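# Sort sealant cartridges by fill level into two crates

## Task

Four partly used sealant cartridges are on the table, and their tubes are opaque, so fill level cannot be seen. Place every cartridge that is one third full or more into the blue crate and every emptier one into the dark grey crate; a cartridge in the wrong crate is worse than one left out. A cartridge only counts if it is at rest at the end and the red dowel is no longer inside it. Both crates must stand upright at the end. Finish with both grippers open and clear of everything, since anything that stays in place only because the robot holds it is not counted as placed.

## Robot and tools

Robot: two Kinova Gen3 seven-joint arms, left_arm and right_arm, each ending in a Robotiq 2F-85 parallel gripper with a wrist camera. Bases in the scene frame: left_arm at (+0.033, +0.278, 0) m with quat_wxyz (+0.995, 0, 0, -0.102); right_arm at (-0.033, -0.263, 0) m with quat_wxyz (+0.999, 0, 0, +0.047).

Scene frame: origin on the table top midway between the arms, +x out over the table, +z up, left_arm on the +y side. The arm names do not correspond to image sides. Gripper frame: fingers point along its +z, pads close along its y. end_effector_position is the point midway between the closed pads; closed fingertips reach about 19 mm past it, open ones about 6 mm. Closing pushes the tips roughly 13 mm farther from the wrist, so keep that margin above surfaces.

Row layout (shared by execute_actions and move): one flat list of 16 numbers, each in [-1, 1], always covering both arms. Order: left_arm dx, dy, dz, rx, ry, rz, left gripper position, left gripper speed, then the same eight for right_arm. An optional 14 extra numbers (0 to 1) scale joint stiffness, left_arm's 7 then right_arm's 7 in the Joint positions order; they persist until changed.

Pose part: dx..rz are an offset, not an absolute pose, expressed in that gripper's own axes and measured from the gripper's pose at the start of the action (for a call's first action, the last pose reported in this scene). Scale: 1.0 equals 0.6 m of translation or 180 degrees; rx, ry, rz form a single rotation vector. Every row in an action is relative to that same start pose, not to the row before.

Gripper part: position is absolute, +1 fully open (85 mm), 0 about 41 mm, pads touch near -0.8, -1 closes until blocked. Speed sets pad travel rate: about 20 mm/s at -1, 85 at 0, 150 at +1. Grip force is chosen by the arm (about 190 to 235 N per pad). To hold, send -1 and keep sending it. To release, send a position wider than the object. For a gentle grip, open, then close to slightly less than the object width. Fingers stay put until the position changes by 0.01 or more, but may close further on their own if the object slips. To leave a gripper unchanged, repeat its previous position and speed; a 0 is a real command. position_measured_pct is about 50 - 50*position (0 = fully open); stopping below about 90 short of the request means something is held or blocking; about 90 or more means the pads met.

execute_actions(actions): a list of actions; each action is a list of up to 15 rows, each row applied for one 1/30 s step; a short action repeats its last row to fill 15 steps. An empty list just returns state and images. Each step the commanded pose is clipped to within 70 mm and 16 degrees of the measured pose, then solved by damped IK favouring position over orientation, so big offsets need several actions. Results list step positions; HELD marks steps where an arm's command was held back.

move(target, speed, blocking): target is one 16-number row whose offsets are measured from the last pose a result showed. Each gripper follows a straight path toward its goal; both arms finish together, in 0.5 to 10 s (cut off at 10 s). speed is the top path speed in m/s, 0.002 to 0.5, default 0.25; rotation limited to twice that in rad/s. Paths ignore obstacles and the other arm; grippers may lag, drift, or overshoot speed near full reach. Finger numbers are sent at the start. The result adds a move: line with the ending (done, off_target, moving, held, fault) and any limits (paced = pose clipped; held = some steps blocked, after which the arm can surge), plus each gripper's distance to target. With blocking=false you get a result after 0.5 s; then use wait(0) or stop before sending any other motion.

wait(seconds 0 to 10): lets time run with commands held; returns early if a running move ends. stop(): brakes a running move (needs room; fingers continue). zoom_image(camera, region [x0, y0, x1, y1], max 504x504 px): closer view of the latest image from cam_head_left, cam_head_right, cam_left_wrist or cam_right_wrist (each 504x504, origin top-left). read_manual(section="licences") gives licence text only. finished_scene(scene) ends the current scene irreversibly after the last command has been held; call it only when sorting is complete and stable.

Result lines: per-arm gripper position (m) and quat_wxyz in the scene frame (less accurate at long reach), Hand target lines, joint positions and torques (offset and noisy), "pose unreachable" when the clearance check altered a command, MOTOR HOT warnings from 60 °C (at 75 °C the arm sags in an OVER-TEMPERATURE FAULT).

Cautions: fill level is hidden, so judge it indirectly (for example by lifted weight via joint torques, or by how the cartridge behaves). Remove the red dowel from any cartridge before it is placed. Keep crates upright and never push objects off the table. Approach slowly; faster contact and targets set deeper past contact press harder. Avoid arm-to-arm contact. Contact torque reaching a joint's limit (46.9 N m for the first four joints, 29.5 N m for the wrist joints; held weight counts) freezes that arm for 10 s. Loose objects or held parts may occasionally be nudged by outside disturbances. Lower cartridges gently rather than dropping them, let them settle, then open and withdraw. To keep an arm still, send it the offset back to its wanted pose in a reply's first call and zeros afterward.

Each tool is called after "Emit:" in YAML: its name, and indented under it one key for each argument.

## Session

Emit:
execute_actions:
  actions: []

Scene clock: 0.00 s.
left_arm: end_effector_position=(+0.4332, +0.5547, +0.3079) position_measured_pct=0.0 end_effector_quat_wxyz=(+0.087, -0.141, +0.810, +0.563) | right_arm: end_effector_position=(+0.3376, -0.6174, +0.1985) position_measured_pct=0.0 end_effector_quat_wxyz=(+0.010, +0.927, +0.371, -0.048)
Joint positions: left_arm=[-0.009  0.51  -0.305  1.927 -1.257  1.164  2.672] | right_arm=[ 0.502  0.615  0.428  1.415 -0.159  1.181  0.021]
Joint velocities: left_arm=[-0.    -0.001  0.001 -0.    -0.     0.     0.   ] | right_arm=[-0.001  0.    -0.     0.     0.001  0.     0.   ]
Joint torques (N m, as the joint torque sensors report them, + toward a larger angle): no reading
Motor temperatures (°C, as the motors report them): left_arm=[30 32 24 28 36 30 48] | right_arm=[29 35 28 32 35 32 36]
Hand target (left_arm): +0.433, +0.555, +0.308; +0.087, -0.141, +0.810, +0.563
Hand target (right_arm): +0.338, -0.617, +0.199; +0.010, +0.927, +0.371, -0.048
Joint stiffness scale: left_arm=[1. 1. 1. 1. 1. 1. 1.] | right_arm=[1. 1. 1. 1. 1. 1. 1.]

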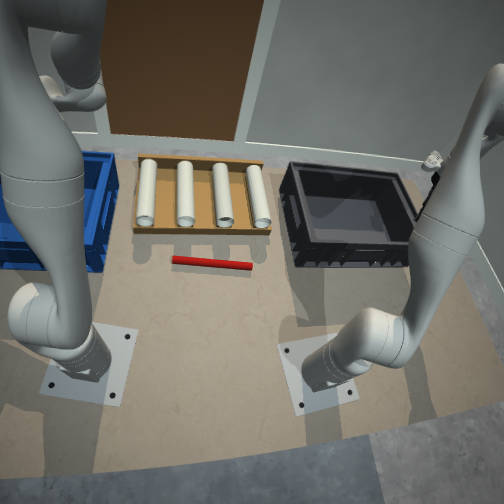

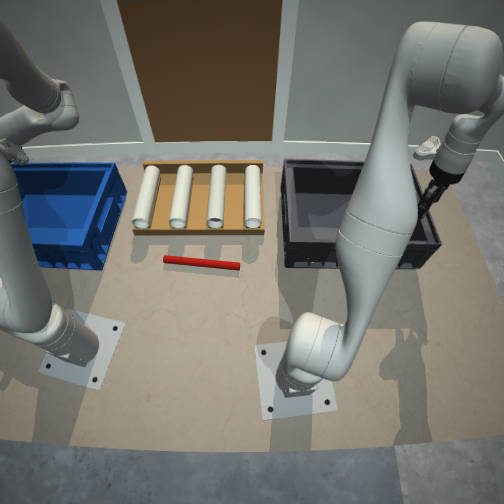

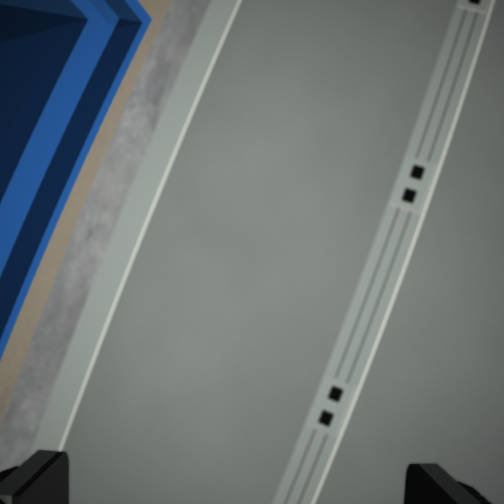

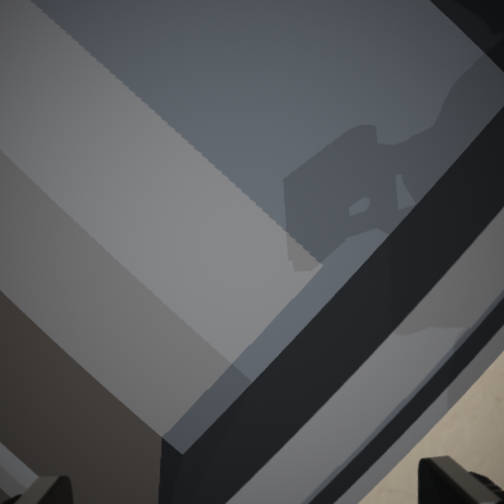

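Emit:
move:
  target: [0.425, -0.223, -0.557, 0.362, -0.372, -0.217, -0.8, 0.5, 0.514, -0.232, -0.132, 0.0065, 0.031, 0.242, 1, 0.5]
  speed: 0.4

Emit:
move:
  target: [0.197, 0, 0, 0, 0, 0, -0.8, 0.5, 0, 0, 0, 0, 0, 0, 1, 0.5]
  speed: 0.25

Scene clock: 44.73 s.
left_arm: end_effector_position=(+0.2425, +0.1690, +0.2309) position_measured_pct=89.7 end_effector_quat_wxyz=(+0.742, -0.096, +0.657, +0.088) | right_arm: end_effector_position=(+0.4698, -0.3044, +0.2518) position_measured_pct=0.0 end_effector_quat_wxyz=(+0.002, +1.000, +0.001, +0.003)
Joint positions: left_arm=[ 1.804  1.155 -0.141  2.58  -1.012  1.246  5.152] | right_arm=[-0.13   0.525  0.422  1.377 -0.212  1.279 -1.361]
Joint velocities: left_arm=[ 0.235  0.038 -0.268 -0.    -0.    -0.218 -0.144] | right_arm=[ 0.     0.001  0.    -0.    -0.    -0.     0.002]
Joint torques (N m, as the joint torque sensors report them, + toward a larger angle): left_arm=[ -0.07 -11.79  -3.     6.85   0.83   2.86   0.31] | right_arm=[  0.3  -17.12   1.85  -8.66   0.29   0.1    0.34]
Motor temperatures (°C, as the motors report them): left_arm=[30 32 24 28 36 30 48] | right_arm=[29 36 28 33 35 32 36]
Hand target (left_arm): +0.242, +0.165, +0.230; +0.743, -0.085, +0.658, +0.085
Hand target (right_arm): +0.470, -0.299, +0.251; -0.002, +1.000, +0.000, +0.001
Off the commanded pose (left_arm): 0.004 m, 16 deg; orientation clipped at the last step of the last action.
Off the commanded pose (right_arm): 0.004 m, 0 deg.
Joint stiffness scale: left_arm=[1. 1. 1. 1. 1. 1. 1.] | right_arm=[1. 1. 1. 1. 1. 1. 1.]
joint sent to its limit (left arm) — the command would take joint 4 (elbow) past its upper limit, so that joint was sent only as far as its limit.
move: off_target (left_arm, right_arm); limits=paced

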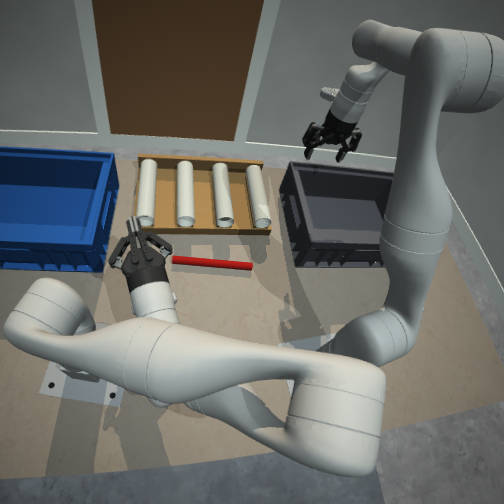

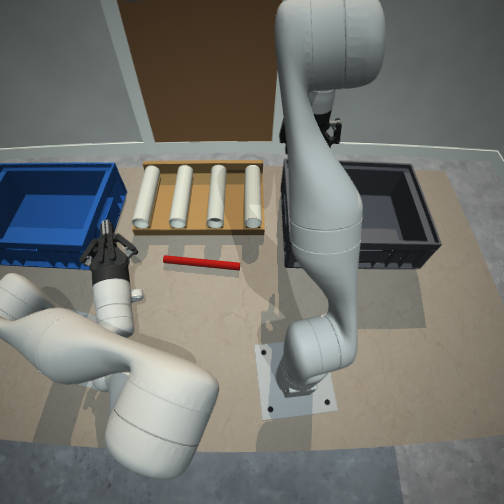

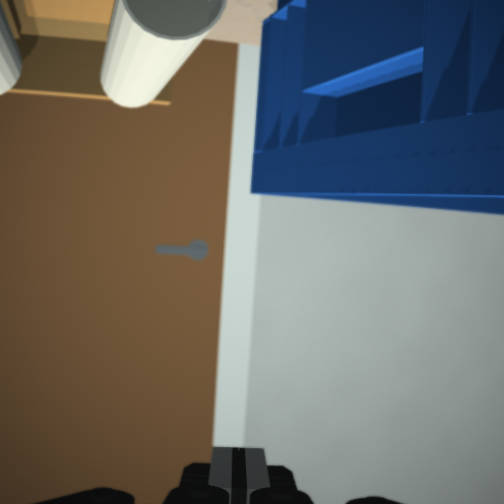

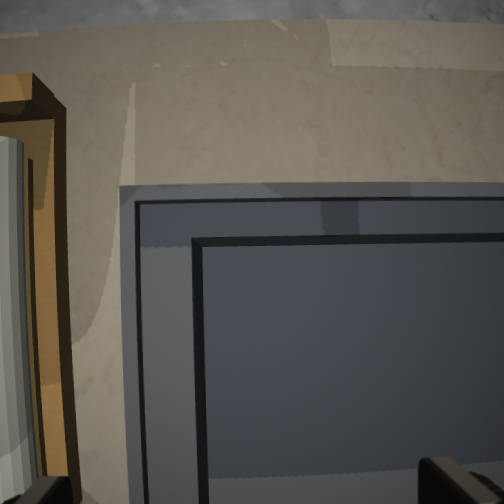

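Scene clock: 45.73 s.
left_arm: end_effector_position=(+0.2547, +0.1698, +0.1159) position_measured_pct=89.7 end_effector_quat_wxyz=(+0.743, -0.095, +0.656, +0.090) | right_arm: end_effector_position=(+0.4698, -0.3044, +0.2518) position_measured_pct=0.0 end_effector_quat_wxyz=(+0.002, +1.000, +0.001, +0.003)
Joint positions: left_arm=[ 1.791  1.521 -0.147  2.381 -1.041  1.131  5.281] | right_arm=[-0.13   0.525  0.422  1.377 -0.212  1.279 -1.361]
Joint velocities: left_arm=[-0.001  0.016 -0.001 -0.002  0.     0.001  0.   ] | right_arm=[ 0.001 -0.001  0.    -0.     0.001 -0.    -0.002]
Joint torques (N m, as the joint torque sensors report them, + toward a larger angle): left_arm=[ -0.13 -13.07  -3.36   8.42   1.07   2.63   0.26] | right_arm=[  0.33 -17.13   2.81  -8.     0.48  -0.18   0.45]
Motor temperatures (°C, as the motors report them): left_arm=[30 32 24 28 36 30 48] | right_arm=[29 36 28 33 35 32 36]
Hand target (left_arm): +0.256, +0.169, +0.114; +0.743, -0.096, +0.657, +0.088
Hand target (right_arm): +0.470, -0.304, +0.252; +0.002, +1.000, +0.001, +0.003
Off the commanded pose (left_arm): 0.003 m, 0 deg.
Off the commanded pose (right_arm): 0.000 m, 0 deg.
Joint stiffness scale: left_arm=[1. 1. 1. 1. 1. 1. 1.] | right_arm=[1. 1. 1. 1. 1. 1. 1.]
move: done

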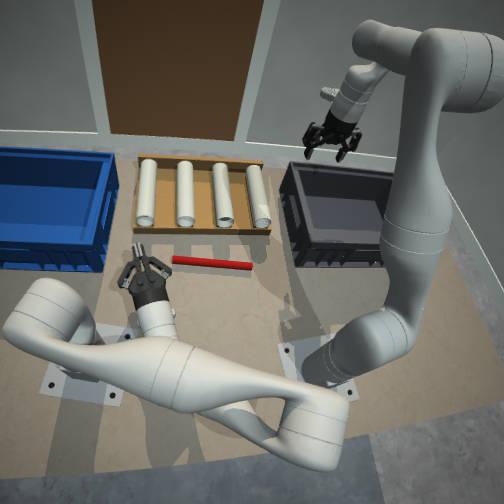

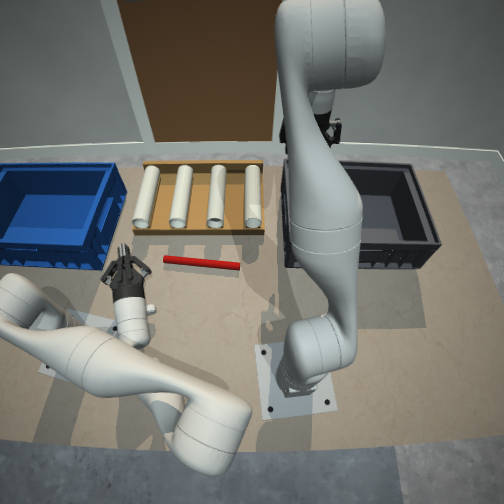

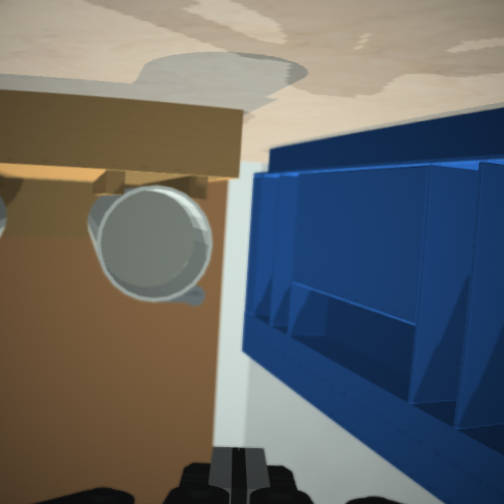

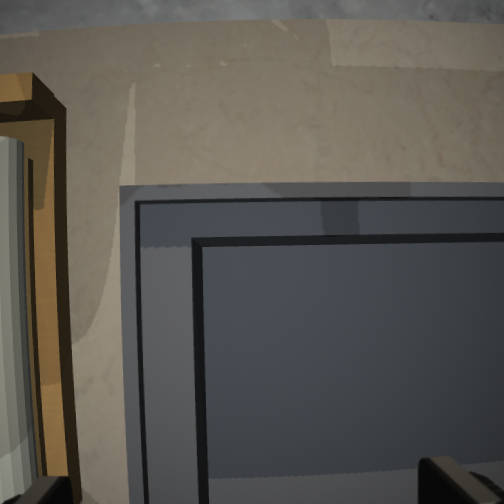

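Emit:
move:
  target: [0.0025, -0.178, -0.069, 0.0835, 0.039, 0.002, -0.8, 0.5, 0, 0, 0, 0, 0, 0, 1, 0.5]
  speed: 0.25

Emit:
move:
  target: [-0.005, -0.185, 0, 0, 0, 0, -0.8, 0.5, 0, 0, 0, 0, 0, 0, 1, 0.5]
  speed: 0.25

Emit:
move:
  target: [-0.005, -0.16, 0, 0, 0, 0, -0.8, 0.5, 0, 0, 0, 0, 0, 0, 1, 0.5]
  speed: 0.25

Scene clock: 65.70 s.
left_arm: end_effector_position=(+0.2427, +0.0609, +0.1107) position_measured_pct=89.7 end_effector_quat_wxyz=(+0.707, -0.004, +0.708, +0.003) | right_arm: end_effector_position=(+0.4698, -0.3044, +0.2518) position_measured_pct=0.0 end_effector_quat_wxyz=(+0.002, +1.000, +0.001, +0.003)
Joint positions: left_arm=[ 1.846  1.353 -0.158  2.354 -1.249  1.211  5.182] | right_arm=[-0.13   0.525  0.422  1.377 -0.212  1.279 -1.361]
Joint velocities: left_arm=[-0.001 -0.009 -0.002 -0.    -0.    -0.    -0.   ] | right_arm=[ 0.     0.     0.    -0.001  0.     0.001 -0.   ]
Joint torques (N m, as the joint torque sensors report them, + toward a larger angle): left_arm=[ -0.08 -14.11  -3.78   6.48   1.18   2.91   0.11] | right_arm=[  0.45 -17.3    1.7   -8.02   0.29   0.41  -0.04]
Motor temperatures (°C, as the motors report them): left_arm=[30 32 25 28 36 30 48] | right_arm=[29 36 28 33 35 32 36]
Hand target (left_arm): +0.243, +0.056, +0.112; +0.707, -0.000, +0.707, -0.001
Hand target (right_arm): +0.470, -0.304, +0.252; +0.002, +1.000, +0.001, +0.003
Off the commanded pose (left_arm): 0.005 m, 1 deg.
Off the commanded pose (right_arm): 0.000 m, 0 deg.
Joint stiffness scale: left_arm=[1. 1. 1. 1. 1. 1. 1.] | right_arm=[1. 1. 1. 1. 1. 1. 1.]
move: off_target (left_arm)

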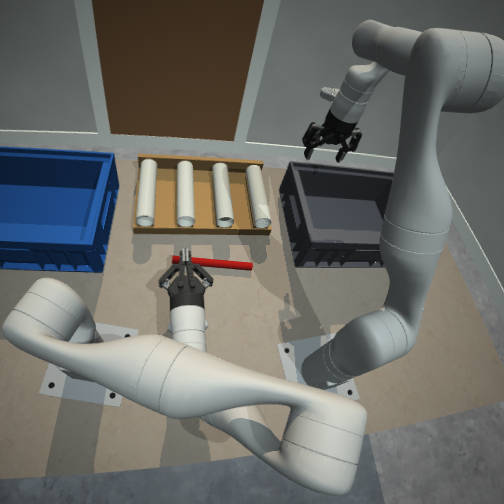

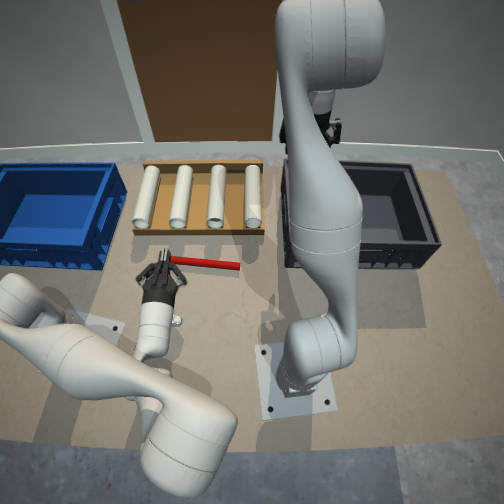

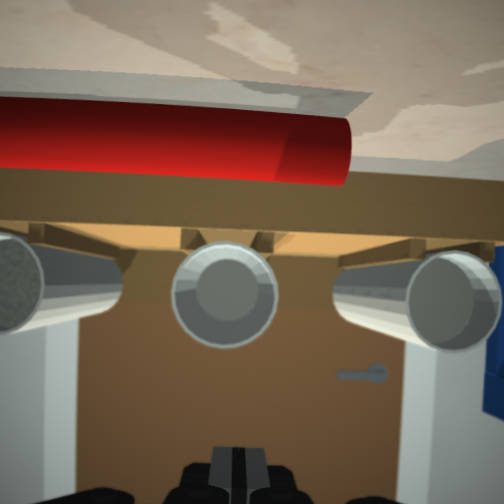

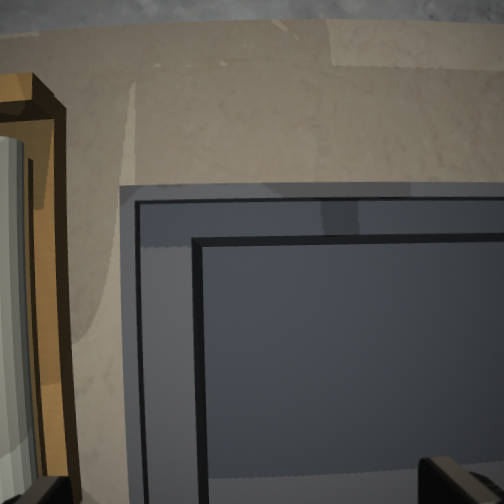

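Scene clock: 66.63 s.
left_arm: end_effector_position=(+0.2420, -0.0477, +0.1107) position_measured_pct=89.7 end_effector_quat_wxyz=(+0.705, -0.003, +0.710, +0.003) | right_arm: end_effector_position=(+0.4698, -0.3044, +0.2518) position_measured_pct=0.0 end_effector_quat_wxyz=(+0.002, +1.000, +0.001, +0.003)
Joint positions: left_arm=[ 1.778  1.248 -0.225  2.071 -1.253  1.307  4.803] | right_arm=[-0.13   0.525  0.422  1.377 -0.212  1.279 -1.361]
Joint velocities: left_arm=[-0.004 -0.002  0.    -0.004 -0.     0.    -0.001] | right_arm=[ 0.001 -0.001  0.     0.    -0.001 -0.002  0.002]
Joint torques (N m, as the joint torque sensors report them, + toward a larger angle): left_arm=[  0.13 -17.05  -4.71   2.91   0.09   3.11   0.24] | right_arm=[  0.25 -17.55   2.47  -8.27   0.18   0.33   0.13]
Motor temperatures (°C, as the motors report them): left_arm=[30 32 25 28 36 30 48] | right_arm=[29 36 28 33 35 32 36]
Hand target (left_arm): +0.244, -0.050, +0.113; +0.706, -0.004, +0.708, +0.003
Hand target (right_arm): +0.470, -0.304, +0.252; +0.002, +1.000, +0.001, +0.003
Off the commanded pose (left_arm): 0.004 m, 0 deg.
Off the commanded pose (right_arm): 0.000 m, 0 deg.
Joint stiffness scale: left_arm=[1. 1. 1. 1. 1. 1. 1.] | right_arm=[1. 1. 1. 1. 1. 1. 1.]
move: off_target (left_arm)

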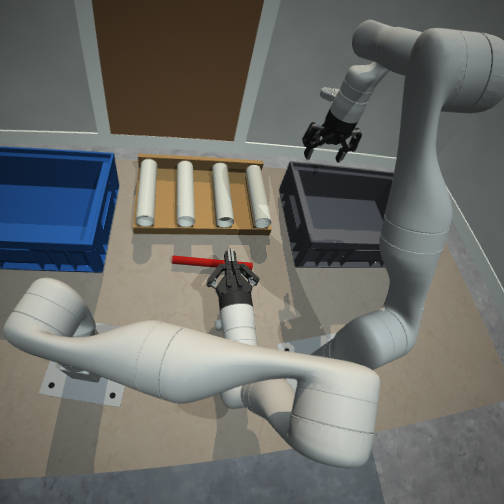

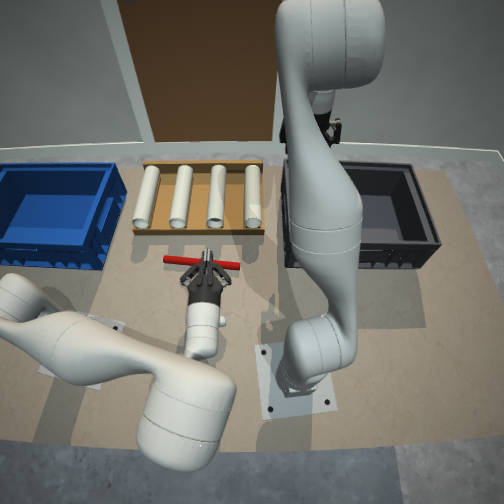

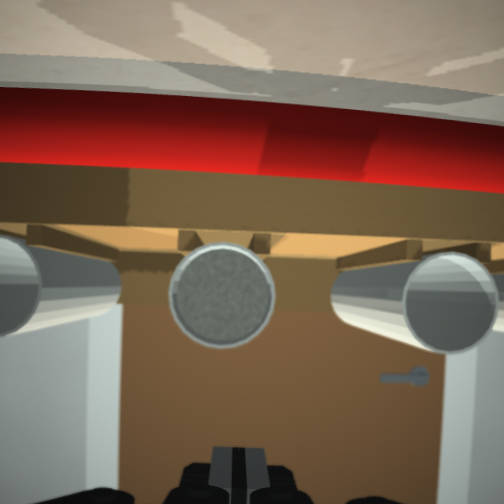

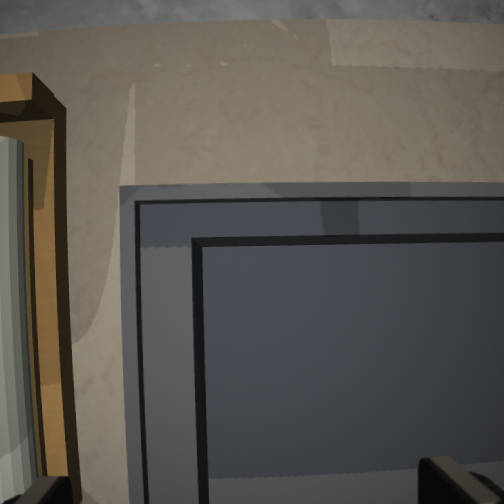

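Scene clock: 67.50 s.
left_arm: end_effector_position=(+0.2403, -0.1440, +0.1117) position_measured_pct=89.7 end_effector_quat_wxyz=(+0.701, -0.003, +0.713, +0.000) | right_arm: end_effector_position=(+0.4698, -0.3044, +0.2518) position_measured_pct=0.0 end_effector_quat_wxyz=(+0.002, +1.000, +0.001, +0.003)
Joint positions: left_arm=[ 1.726  1.236 -0.248  1.785 -1.253  1.368  4.523] | right_arm=[-0.13   0.525  0.422  1.377 -0.212  1.279 -1.361]
Joint velocities: left_arm=[-0.006  0.003 -0.001 -0.004 -0.     0.004  0.   ] | right_arm=[ 0.     0.     0.    -0.001 -0.001  0.001  0.001]
Joint torques (N m, as the joint torque sensors report them, + toward a larger angle): left_arm=[ -0.54 -19.78  -4.81   0.08  -0.65   3.22   0.24] | right_arm=[  0.25 -16.98   2.3   -8.26   0.01   0.3    0.05]
Motor temperatures (°C, as the motors report them): left_arm=[30 32 25 28 36 30 48] | right_arm=[29 36 28 33 35 32 36]
Hand target (left_arm): +0.243, -0.144, +0.113; +0.704, -0.003, +0.710, +0.003
Hand target (right_arm): +0.470, -0.304, +0.252; +0.002, +1.000, +0.001, +0.003
Off the commanded pose (left_arm): 0.003 m, 1 deg.
Off the commanded pose (right_arm): 0.000 m, 0 deg.
Joint stiffness scale: left_arm=[1. 1. 1. 1. 1. 1. 1.] | right_arm=[1. 1. 1. 1. 1. 1. 1.]
move: done

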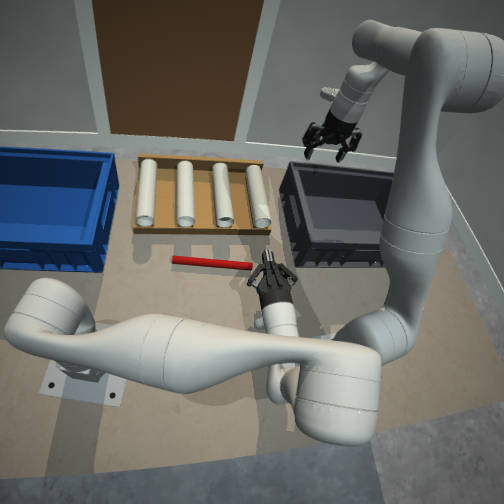

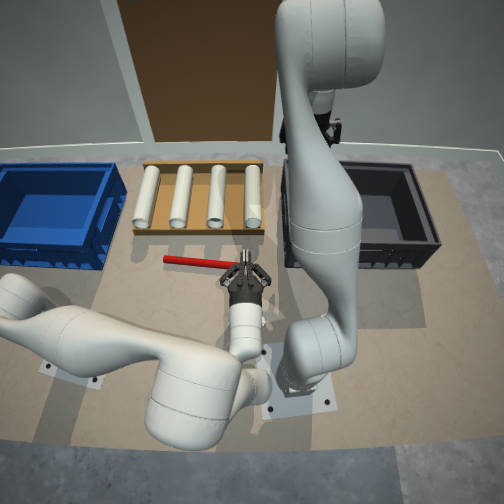

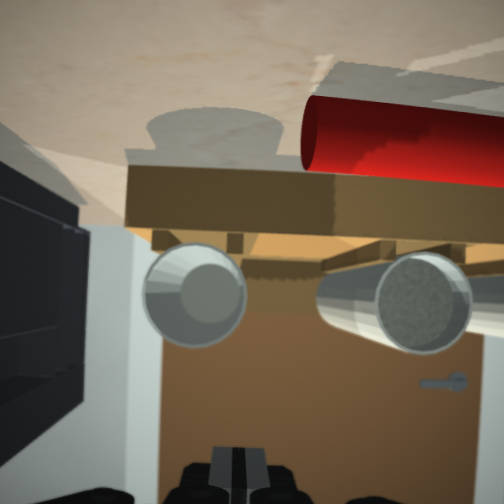

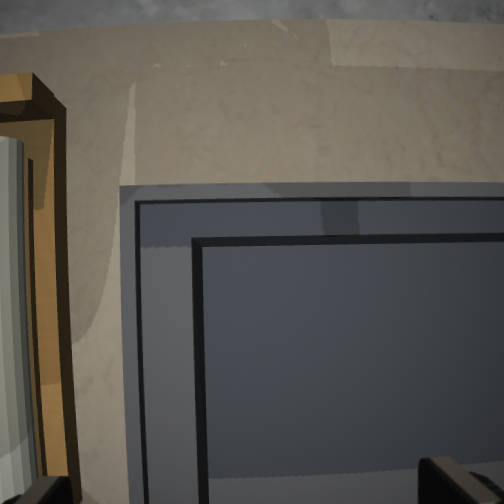

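Emit:
move:
  target: [-0.138, 0.522, 0.431, 0, 0.4946, 0, 0.55, 0.5, 0.05, -0.234, 0.103, 0, 0, 0, 0.55, 0.5]
  speed: 0.4

Scene clock: 101.63 s.
left_arm: end_effector_position=(+0.4993, +0.1663, +0.1893) position_measured_pct=22.2 end_effector_quat_wxyz=(+0.003, +0.000, +1.000, -0.006) | right_arm: end_effector_position=(+0.4978, -0.1694, +0.1908) position_measured_pct=22.2 end_effector_quat_wxyz=(+0.006, +1.000, +0.002, +0.001)
Joint positions: left_arm=[ 0.582  0.697 -1.036  1.558 -2.504 -1.246  4.357] | right_arm=[-0.333  0.655  0.356  1.346 -0.219  1.18  -1.621]
Joint velocities: left_arm=[-0.002  0.008 -0.    -0.002  0.    -0.002 -0.   ] | right_arm=[-0.    -0.     0.     0.001 -0.001 -0.    -0.   ]
Joint torques (N m, as the joint torque sensors report them, + toward a larger angle): left_arm=[ -0.25 -17.82  -5.65  -7.23  -0.26   0.24   0.14] | right_arm=[  0.21 -19.81   2.56  -8.     0.26  -0.02   0.44]
Motor temperatures (°C, as the motors report them): left_arm=[30 32 25 28 36 30 48] | right_arm=[29 36 28 33 35 32 36]
Hand target (left_arm): +0.499, +0.169, +0.189; +0.001, -0.002, +1.000, -0.003
Hand target (right_arm): +0.499, -0.164, +0.190; +0.001, +1.000, +0.001, +0.003
Off the commanded pose (left_arm): 0.005 m, 1 deg.
Off the commanded pose (right_arm): 0.006 m, 0 deg.
Joint stiffness scale: left_arm=[1. 1. 1. 1. 1. 1. 1.] | right_arm=[1. 1. 1. 1. 1. 1. 1.]
move: off_target (left_arm, right_arm); limits=paced

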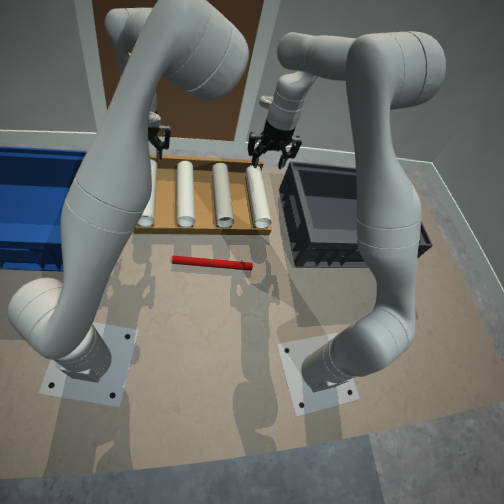

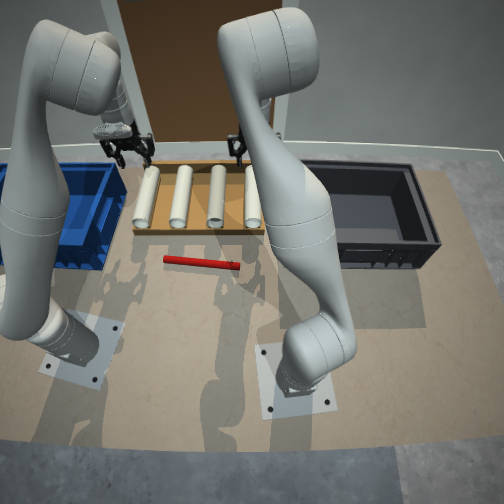

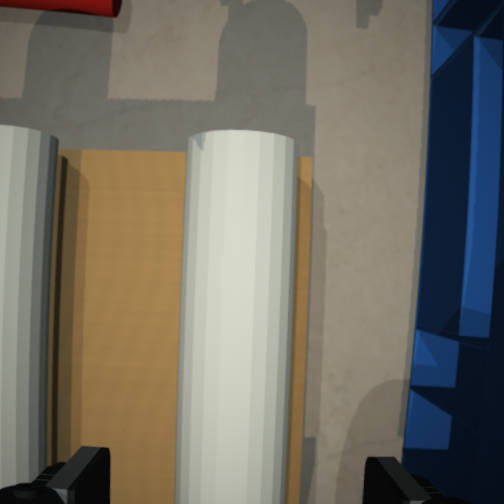

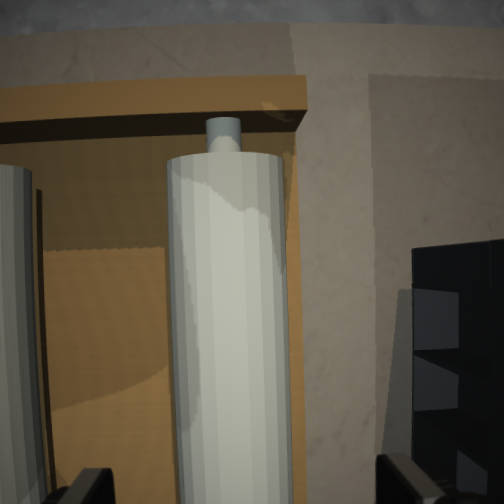

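Emit:
move:
  target: [0, -0.003, 0.205, 0, 0, 0, 0.55, 0.5, 0, -0.007, 0.208, 0, 0, 0, 0.55, 0.5]
  speed: 0.2

Emit:
move:
  target: [0, 0, 0, 0, 0, 0, -1, 0.5, 0, 0, 0, 0, 0, 0, -1, 0.5]

Emit:
move:
  target: [0, 0, -0.25, 0, 0, 0, -1, 0.5, 0, 0, -0.25, 0, 0, 0, -1, 0.5]
  speed: 0.25

Scene clock: 108.67 s.
left_arm: end_effector_position=(+0.5004, +0.1641, +0.0694) position_measured_pct=22.2 end_effector_quat_wxyz=(+0.004, -0.000, +1.000, -0.004) | right_arm: end_effector_position=(+0.4985, -0.1677, +0.0687) position_measured_pct=22.2 end_effector_quat_wxyz=(+0.008, +1.000, +0.003, +0.002)
Joint positions: left_arm=[ 0.521  0.858 -0.904  1.696 -2.339 -0.991  4.235] | right_arm=[-0.31   0.807  0.297  1.488 -0.255  0.884 -1.598]
Joint velocities: left_arm=[-0.005  0.003  0.002  0.     0.     0.002  0.   ] | right_arm=[ 0.004  0.005 -0.003  0.001  0.    -0.001  0.001]
Joint torques (N m, as the joint torque sensors report them, + toward a larger angle): left_arm=[ -0.35 -18.86  -5.62  -5.17  -0.16  -0.05   0.01] | right_arm=[ -0.11 -20.7    2.61  -6.75   0.3    0.14   0.53]
Motor temperatures (°C, as the motors report them): left_arm=[30 32 25 28 36 30 48] | right_arm=[29 36 28 33 35 32 36]
Hand target (left_arm): +0.500, +0.163, +0.067; +0.003, -0.000, +1.000, -0.006
Hand target (right_arm): +0.498, -0.167, +0.066; +0.006, +1.000, +0.002, +0.001
Off the commanded pose (left_arm): 0.003 m, 0 deg.
Off the commanded pose (right_arm): 0.003 m, 0 deg.
Joint stiffness scale: left_arm=[1. 1. 1. 1. 1. 1. 1.] | right_arm=[1. 1. 1. 1. 1. 1. 1.]
move: done

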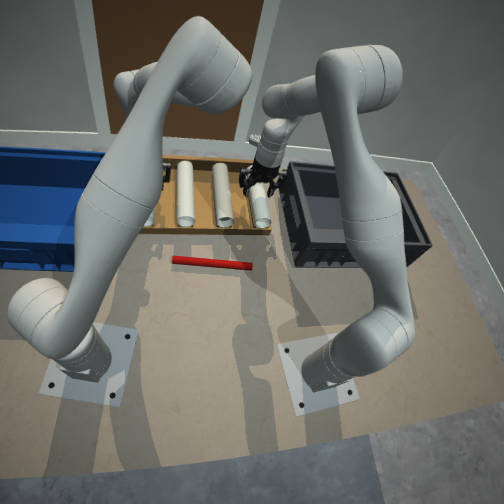

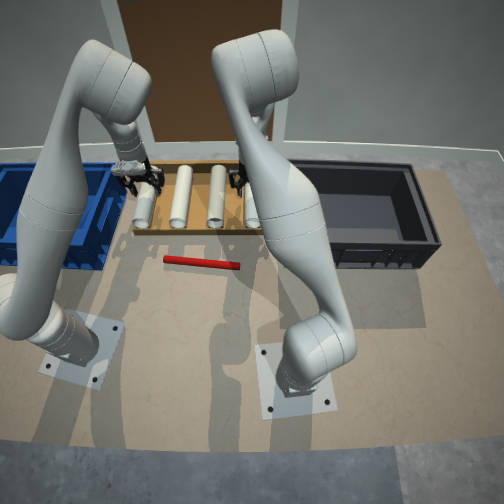

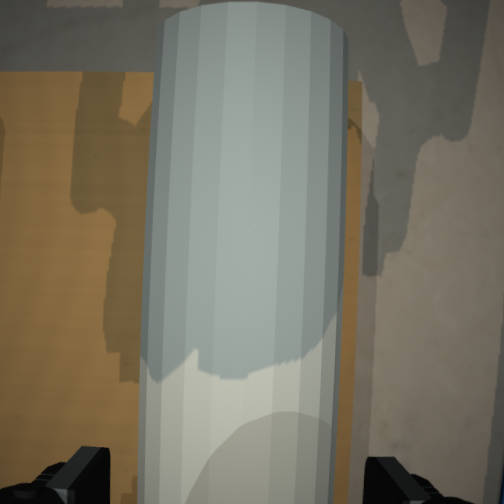

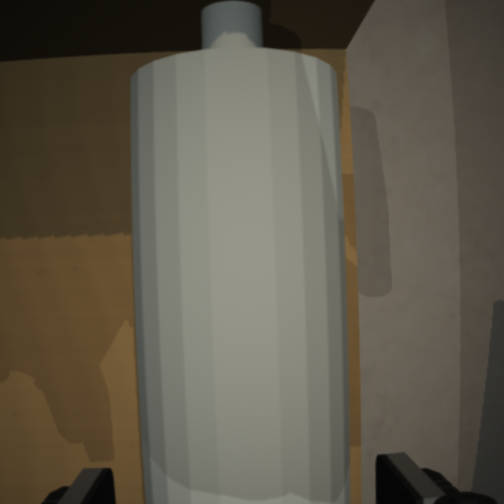

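Scene clock: 109.17 s.
left_arm: end_effector_position=(+0.5006, +0.1637, +0.0702) position_measured_pct=48.0 end_effector_quat_wxyz=(+0.004, -0.000, +1.000, -0.005) | right_arm: end_effector_position=(+0.4987, -0.1677, +0.0694) position_measured_pct=46.8 end_effector_quat_wxyz=(+0.008, +1.000, +0.003, +0.003)
Joint positions: left_arm=[ 0.522  0.856 -0.904  1.696 -2.339 -0.991  4.235] | right_arm=[-0.31   0.806  0.297  1.488 -0.255  0.884 -1.598]
Joint velocities: left_arm=[-0.    -0.    -0.001 -0.    -0.    -0.001  0.   ] | right_arm=[ 0.     0.     0.    -0.001  0.     0.001  0.002]
Joint torques (N m, as the joint torque sensors report them, + toward a larger angle): left_arm=[ -0.37 -15.28  -4.23  -5.33   0.45   1.07   0.03] | right_arm=[ -1.88 -17.57   0.12  -6.83  -0.63  -0.06   0.2 ]
Motor temperatures (°C, as the motors report them): left_arm=[30 32 25 28 36 30 48] | right_arm=[29 36 28 33 35 32 36]
Hand target (left_arm): +0.500, +0.164, +0.069; +0.004, -0.000, +1.000, -0.004
Hand target (right_arm): +0.498, -0.168, +0.069; +0.008, +1.000, +0.003, +0.002
Off the commanded pose (left_arm): 0.001 m, 0 deg.
Off the commanded pose (right_arm): 0.001 m, 0 deg.
Joint stiffness scale: left_arm=[1. 1. 1. 1. 1. 1. 1.] | right_arm=[1. 1. 1. 1. 1. 1. 1.]
move: done

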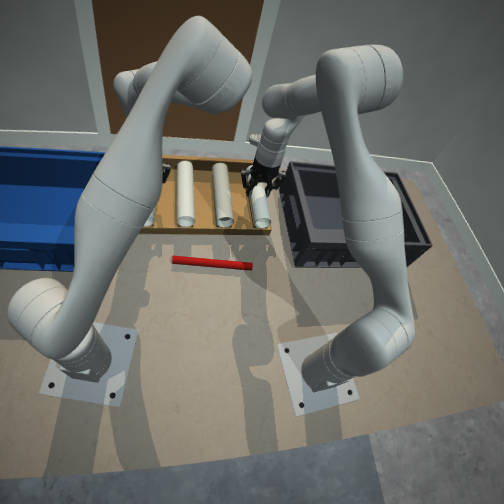

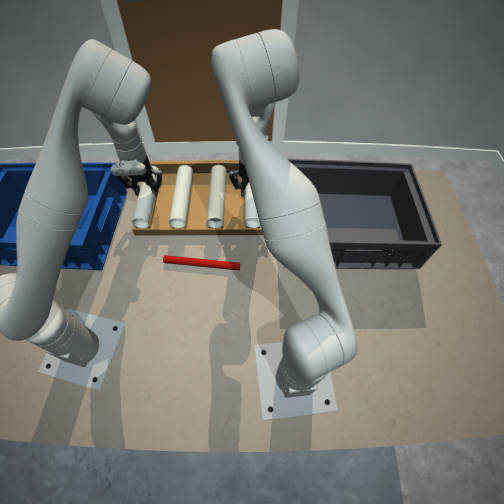

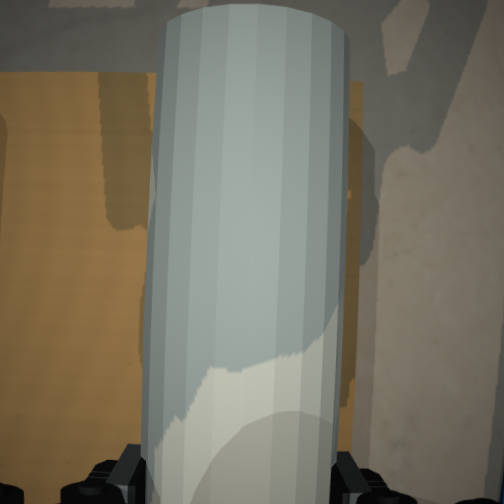

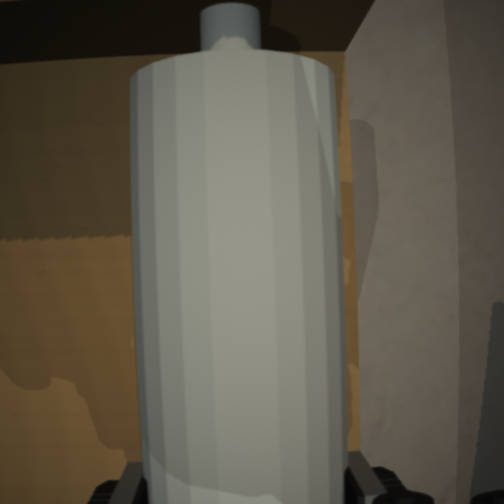

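Scene clock: 110.30 s.
left_arm: end_effector_position=(+0.4998, +0.1631, +0.2170) position_measured_pct=48.0 end_effector_quat_wxyz=(+0.004, +0.002, +1.000, -0.008) | right_arm: end_effector_position=(+0.4980, -0.1633, +0.2166) position_measured_pct=46.8 end_effector_quat_wxyz=(+0.004, +1.000, +0.004, +0.001)
Joint positions: left_arm=[ 0.591  0.666 -1.052  1.507 -2.535 -1.31   4.387] | right_arm=[-0.34   0.633  0.357  1.295 -0.21   1.249 -1.638]
Joint velocities: left_arm=[ 0.003 -0.002 -0.005 -0.001 -0.    -0.001 -0.   ] | right_arm=[-0.003 -0.     0.004 -0.001  0.     0.     0.002]
Joint torques (N m, as the joint torque sensors report them, + toward a larger angle): left_arm=[ -0.14 -19.2   -6.49  -8.8   -0.17   0.     0.13] | right_arm=[  0.44 -19.57   2.42  -8.39   0.11  -0.09  -0.05]
Motor temperatures (°C, as the motors report them): left_arm=[30 32 25 28 36 30 48] | right_arm=[29 36 28 33 35 32 36]
Hand target (left_arm): +0.499, +0.165, +0.220; +0.004, +0.000, +1.000, -0.006
Hand target (right_arm): +0.498, -0.165, +0.219; +0.008, +1.000, +0.003, +0.003
Off the commanded pose (left_arm): 0.004 m, 0 deg.
Off the commanded pose (right_arm): 0.003 m, 0 deg.
Joint stiffness scale: left_arm=[1. 1. 1. 1. 1. 1. 1.] | right_arm=[1. 1. 1. 1. 1. 1. 1.]
move: off_target (left_arm)

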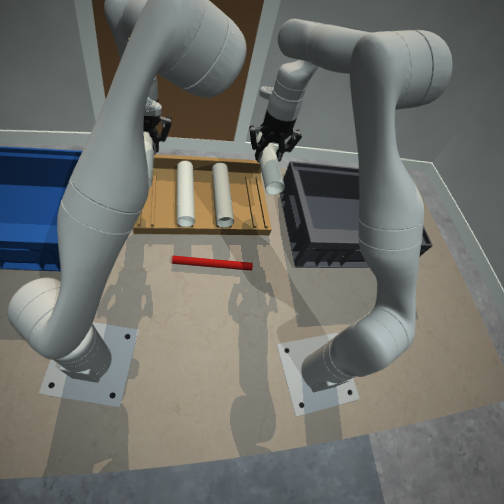

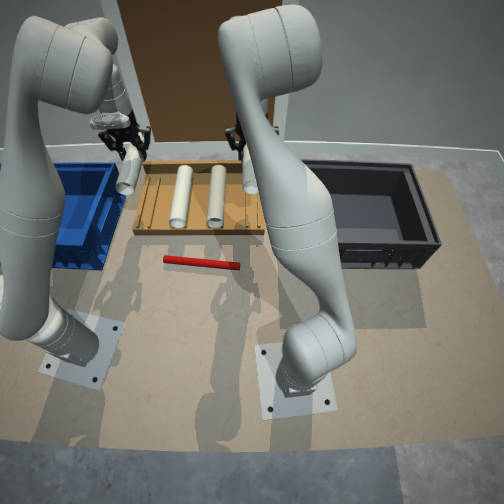

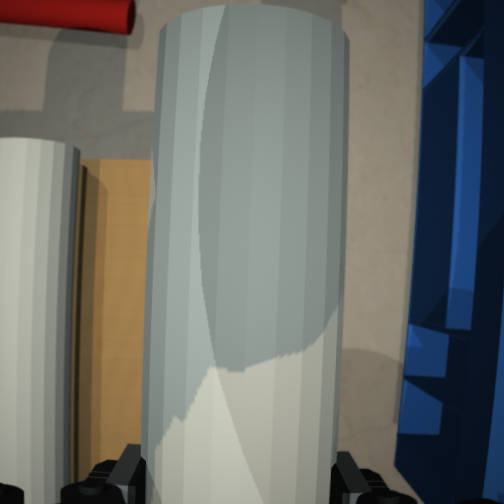

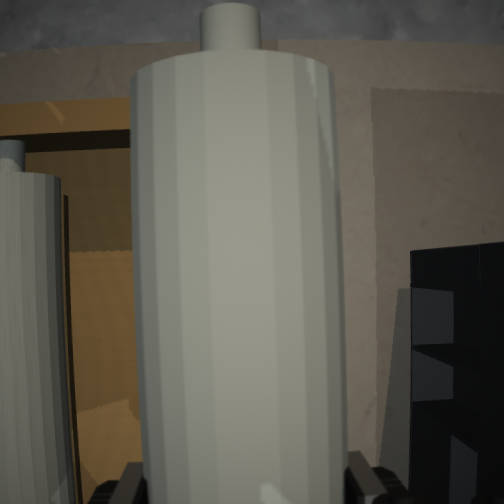

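Emit:
move:
  target: [0.033, 0.453, -0.02, 0, 0, -0.5, -1, 0.5, -0.047, 0.428, -0.02, 0, 0, 0.5, -1, 0.5]
  speed: 0.4

Scene clock: 124.80 s.
left_arm: end_effector_position=(+0.4807, +0.4366, +0.2269) position_measured_pct=48.0 end_effector_quat_wxyz=(-0.001, +0.704, -0.710, +0.007) | right_arm: end_effector_position=(+0.4715, -0.4219, +0.2319) position_measured_pct=46.8 end_effector_quat_wxyz=(+0.005, +0.713, -0.701, +0.008)
Joint positions: left_arm=[ 0.102  0.768 -1.309  1.502 -2.384 -1.442  5.247] | right_arm=[-0.061  0.661  0.746  1.332 -0.432  1.303 -2.533]
Joint velocities: left_arm=[-0.006  0.001 -0.001 -0.001 -0.     0.     0.001] | right_arm=[ 0.006  0.     0.     0.    -0.001 -0.    -0.001]
Joint torques (N m, as the joint torque sensors report them, + toward a larger angle): left_arm=[ -0.26 -18.69  -7.3   -7.78   0.    -0.04   0.18] | right_arm=[  1.42 -18.36   4.61  -7.95   0.06  -0.12   0.53]
Motor temperatures (°C, as the motors report them): left_arm=[30 32 25 28 36 30 48] | right_arm=[29 36 28 33 35 32 36]
Hand target (left_arm): +0.482, +0.435, +0.226; +0.002, +0.706, -0.708, +0.009
Hand target (right_arm): +0.472, -0.421, +0.231; +0.003, +0.710, -0.704, +0.005
Off the commanded pose (left_arm): 0.003 m, 1 deg.
Off the commanded pose (right_arm): 0.002 m, 1 deg.
Joint stiffness scale: left_arm=[1. 1. 1. 1. 1. 1. 1.] | right_arm=[1. 1. 1. 1. 1. 1. 1.]
move: done

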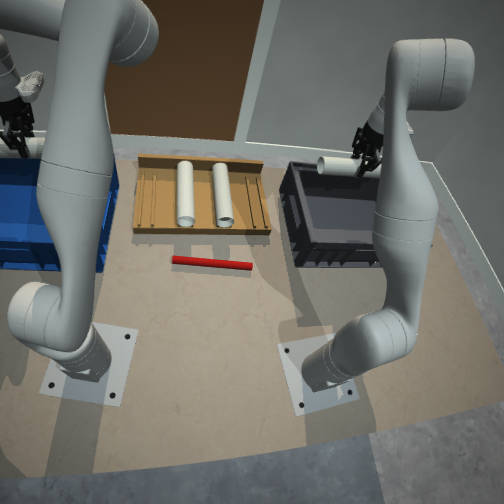

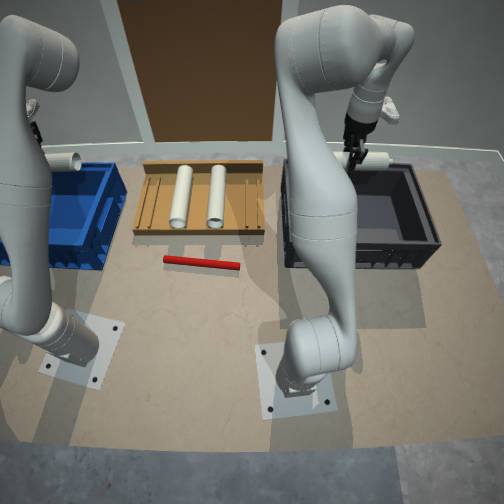

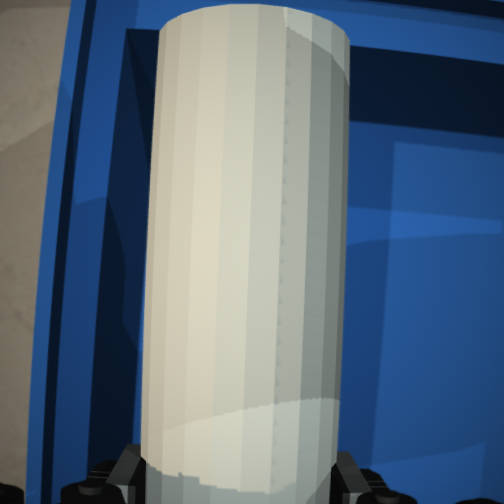

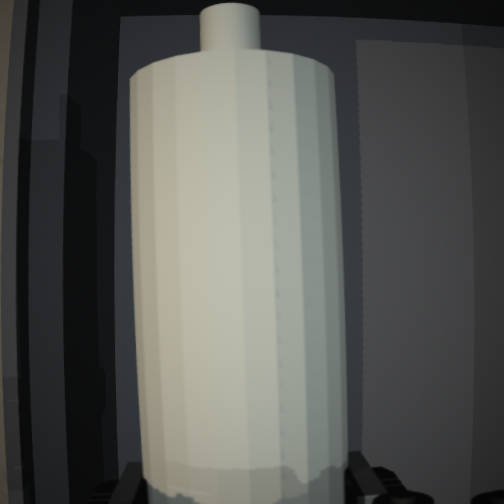

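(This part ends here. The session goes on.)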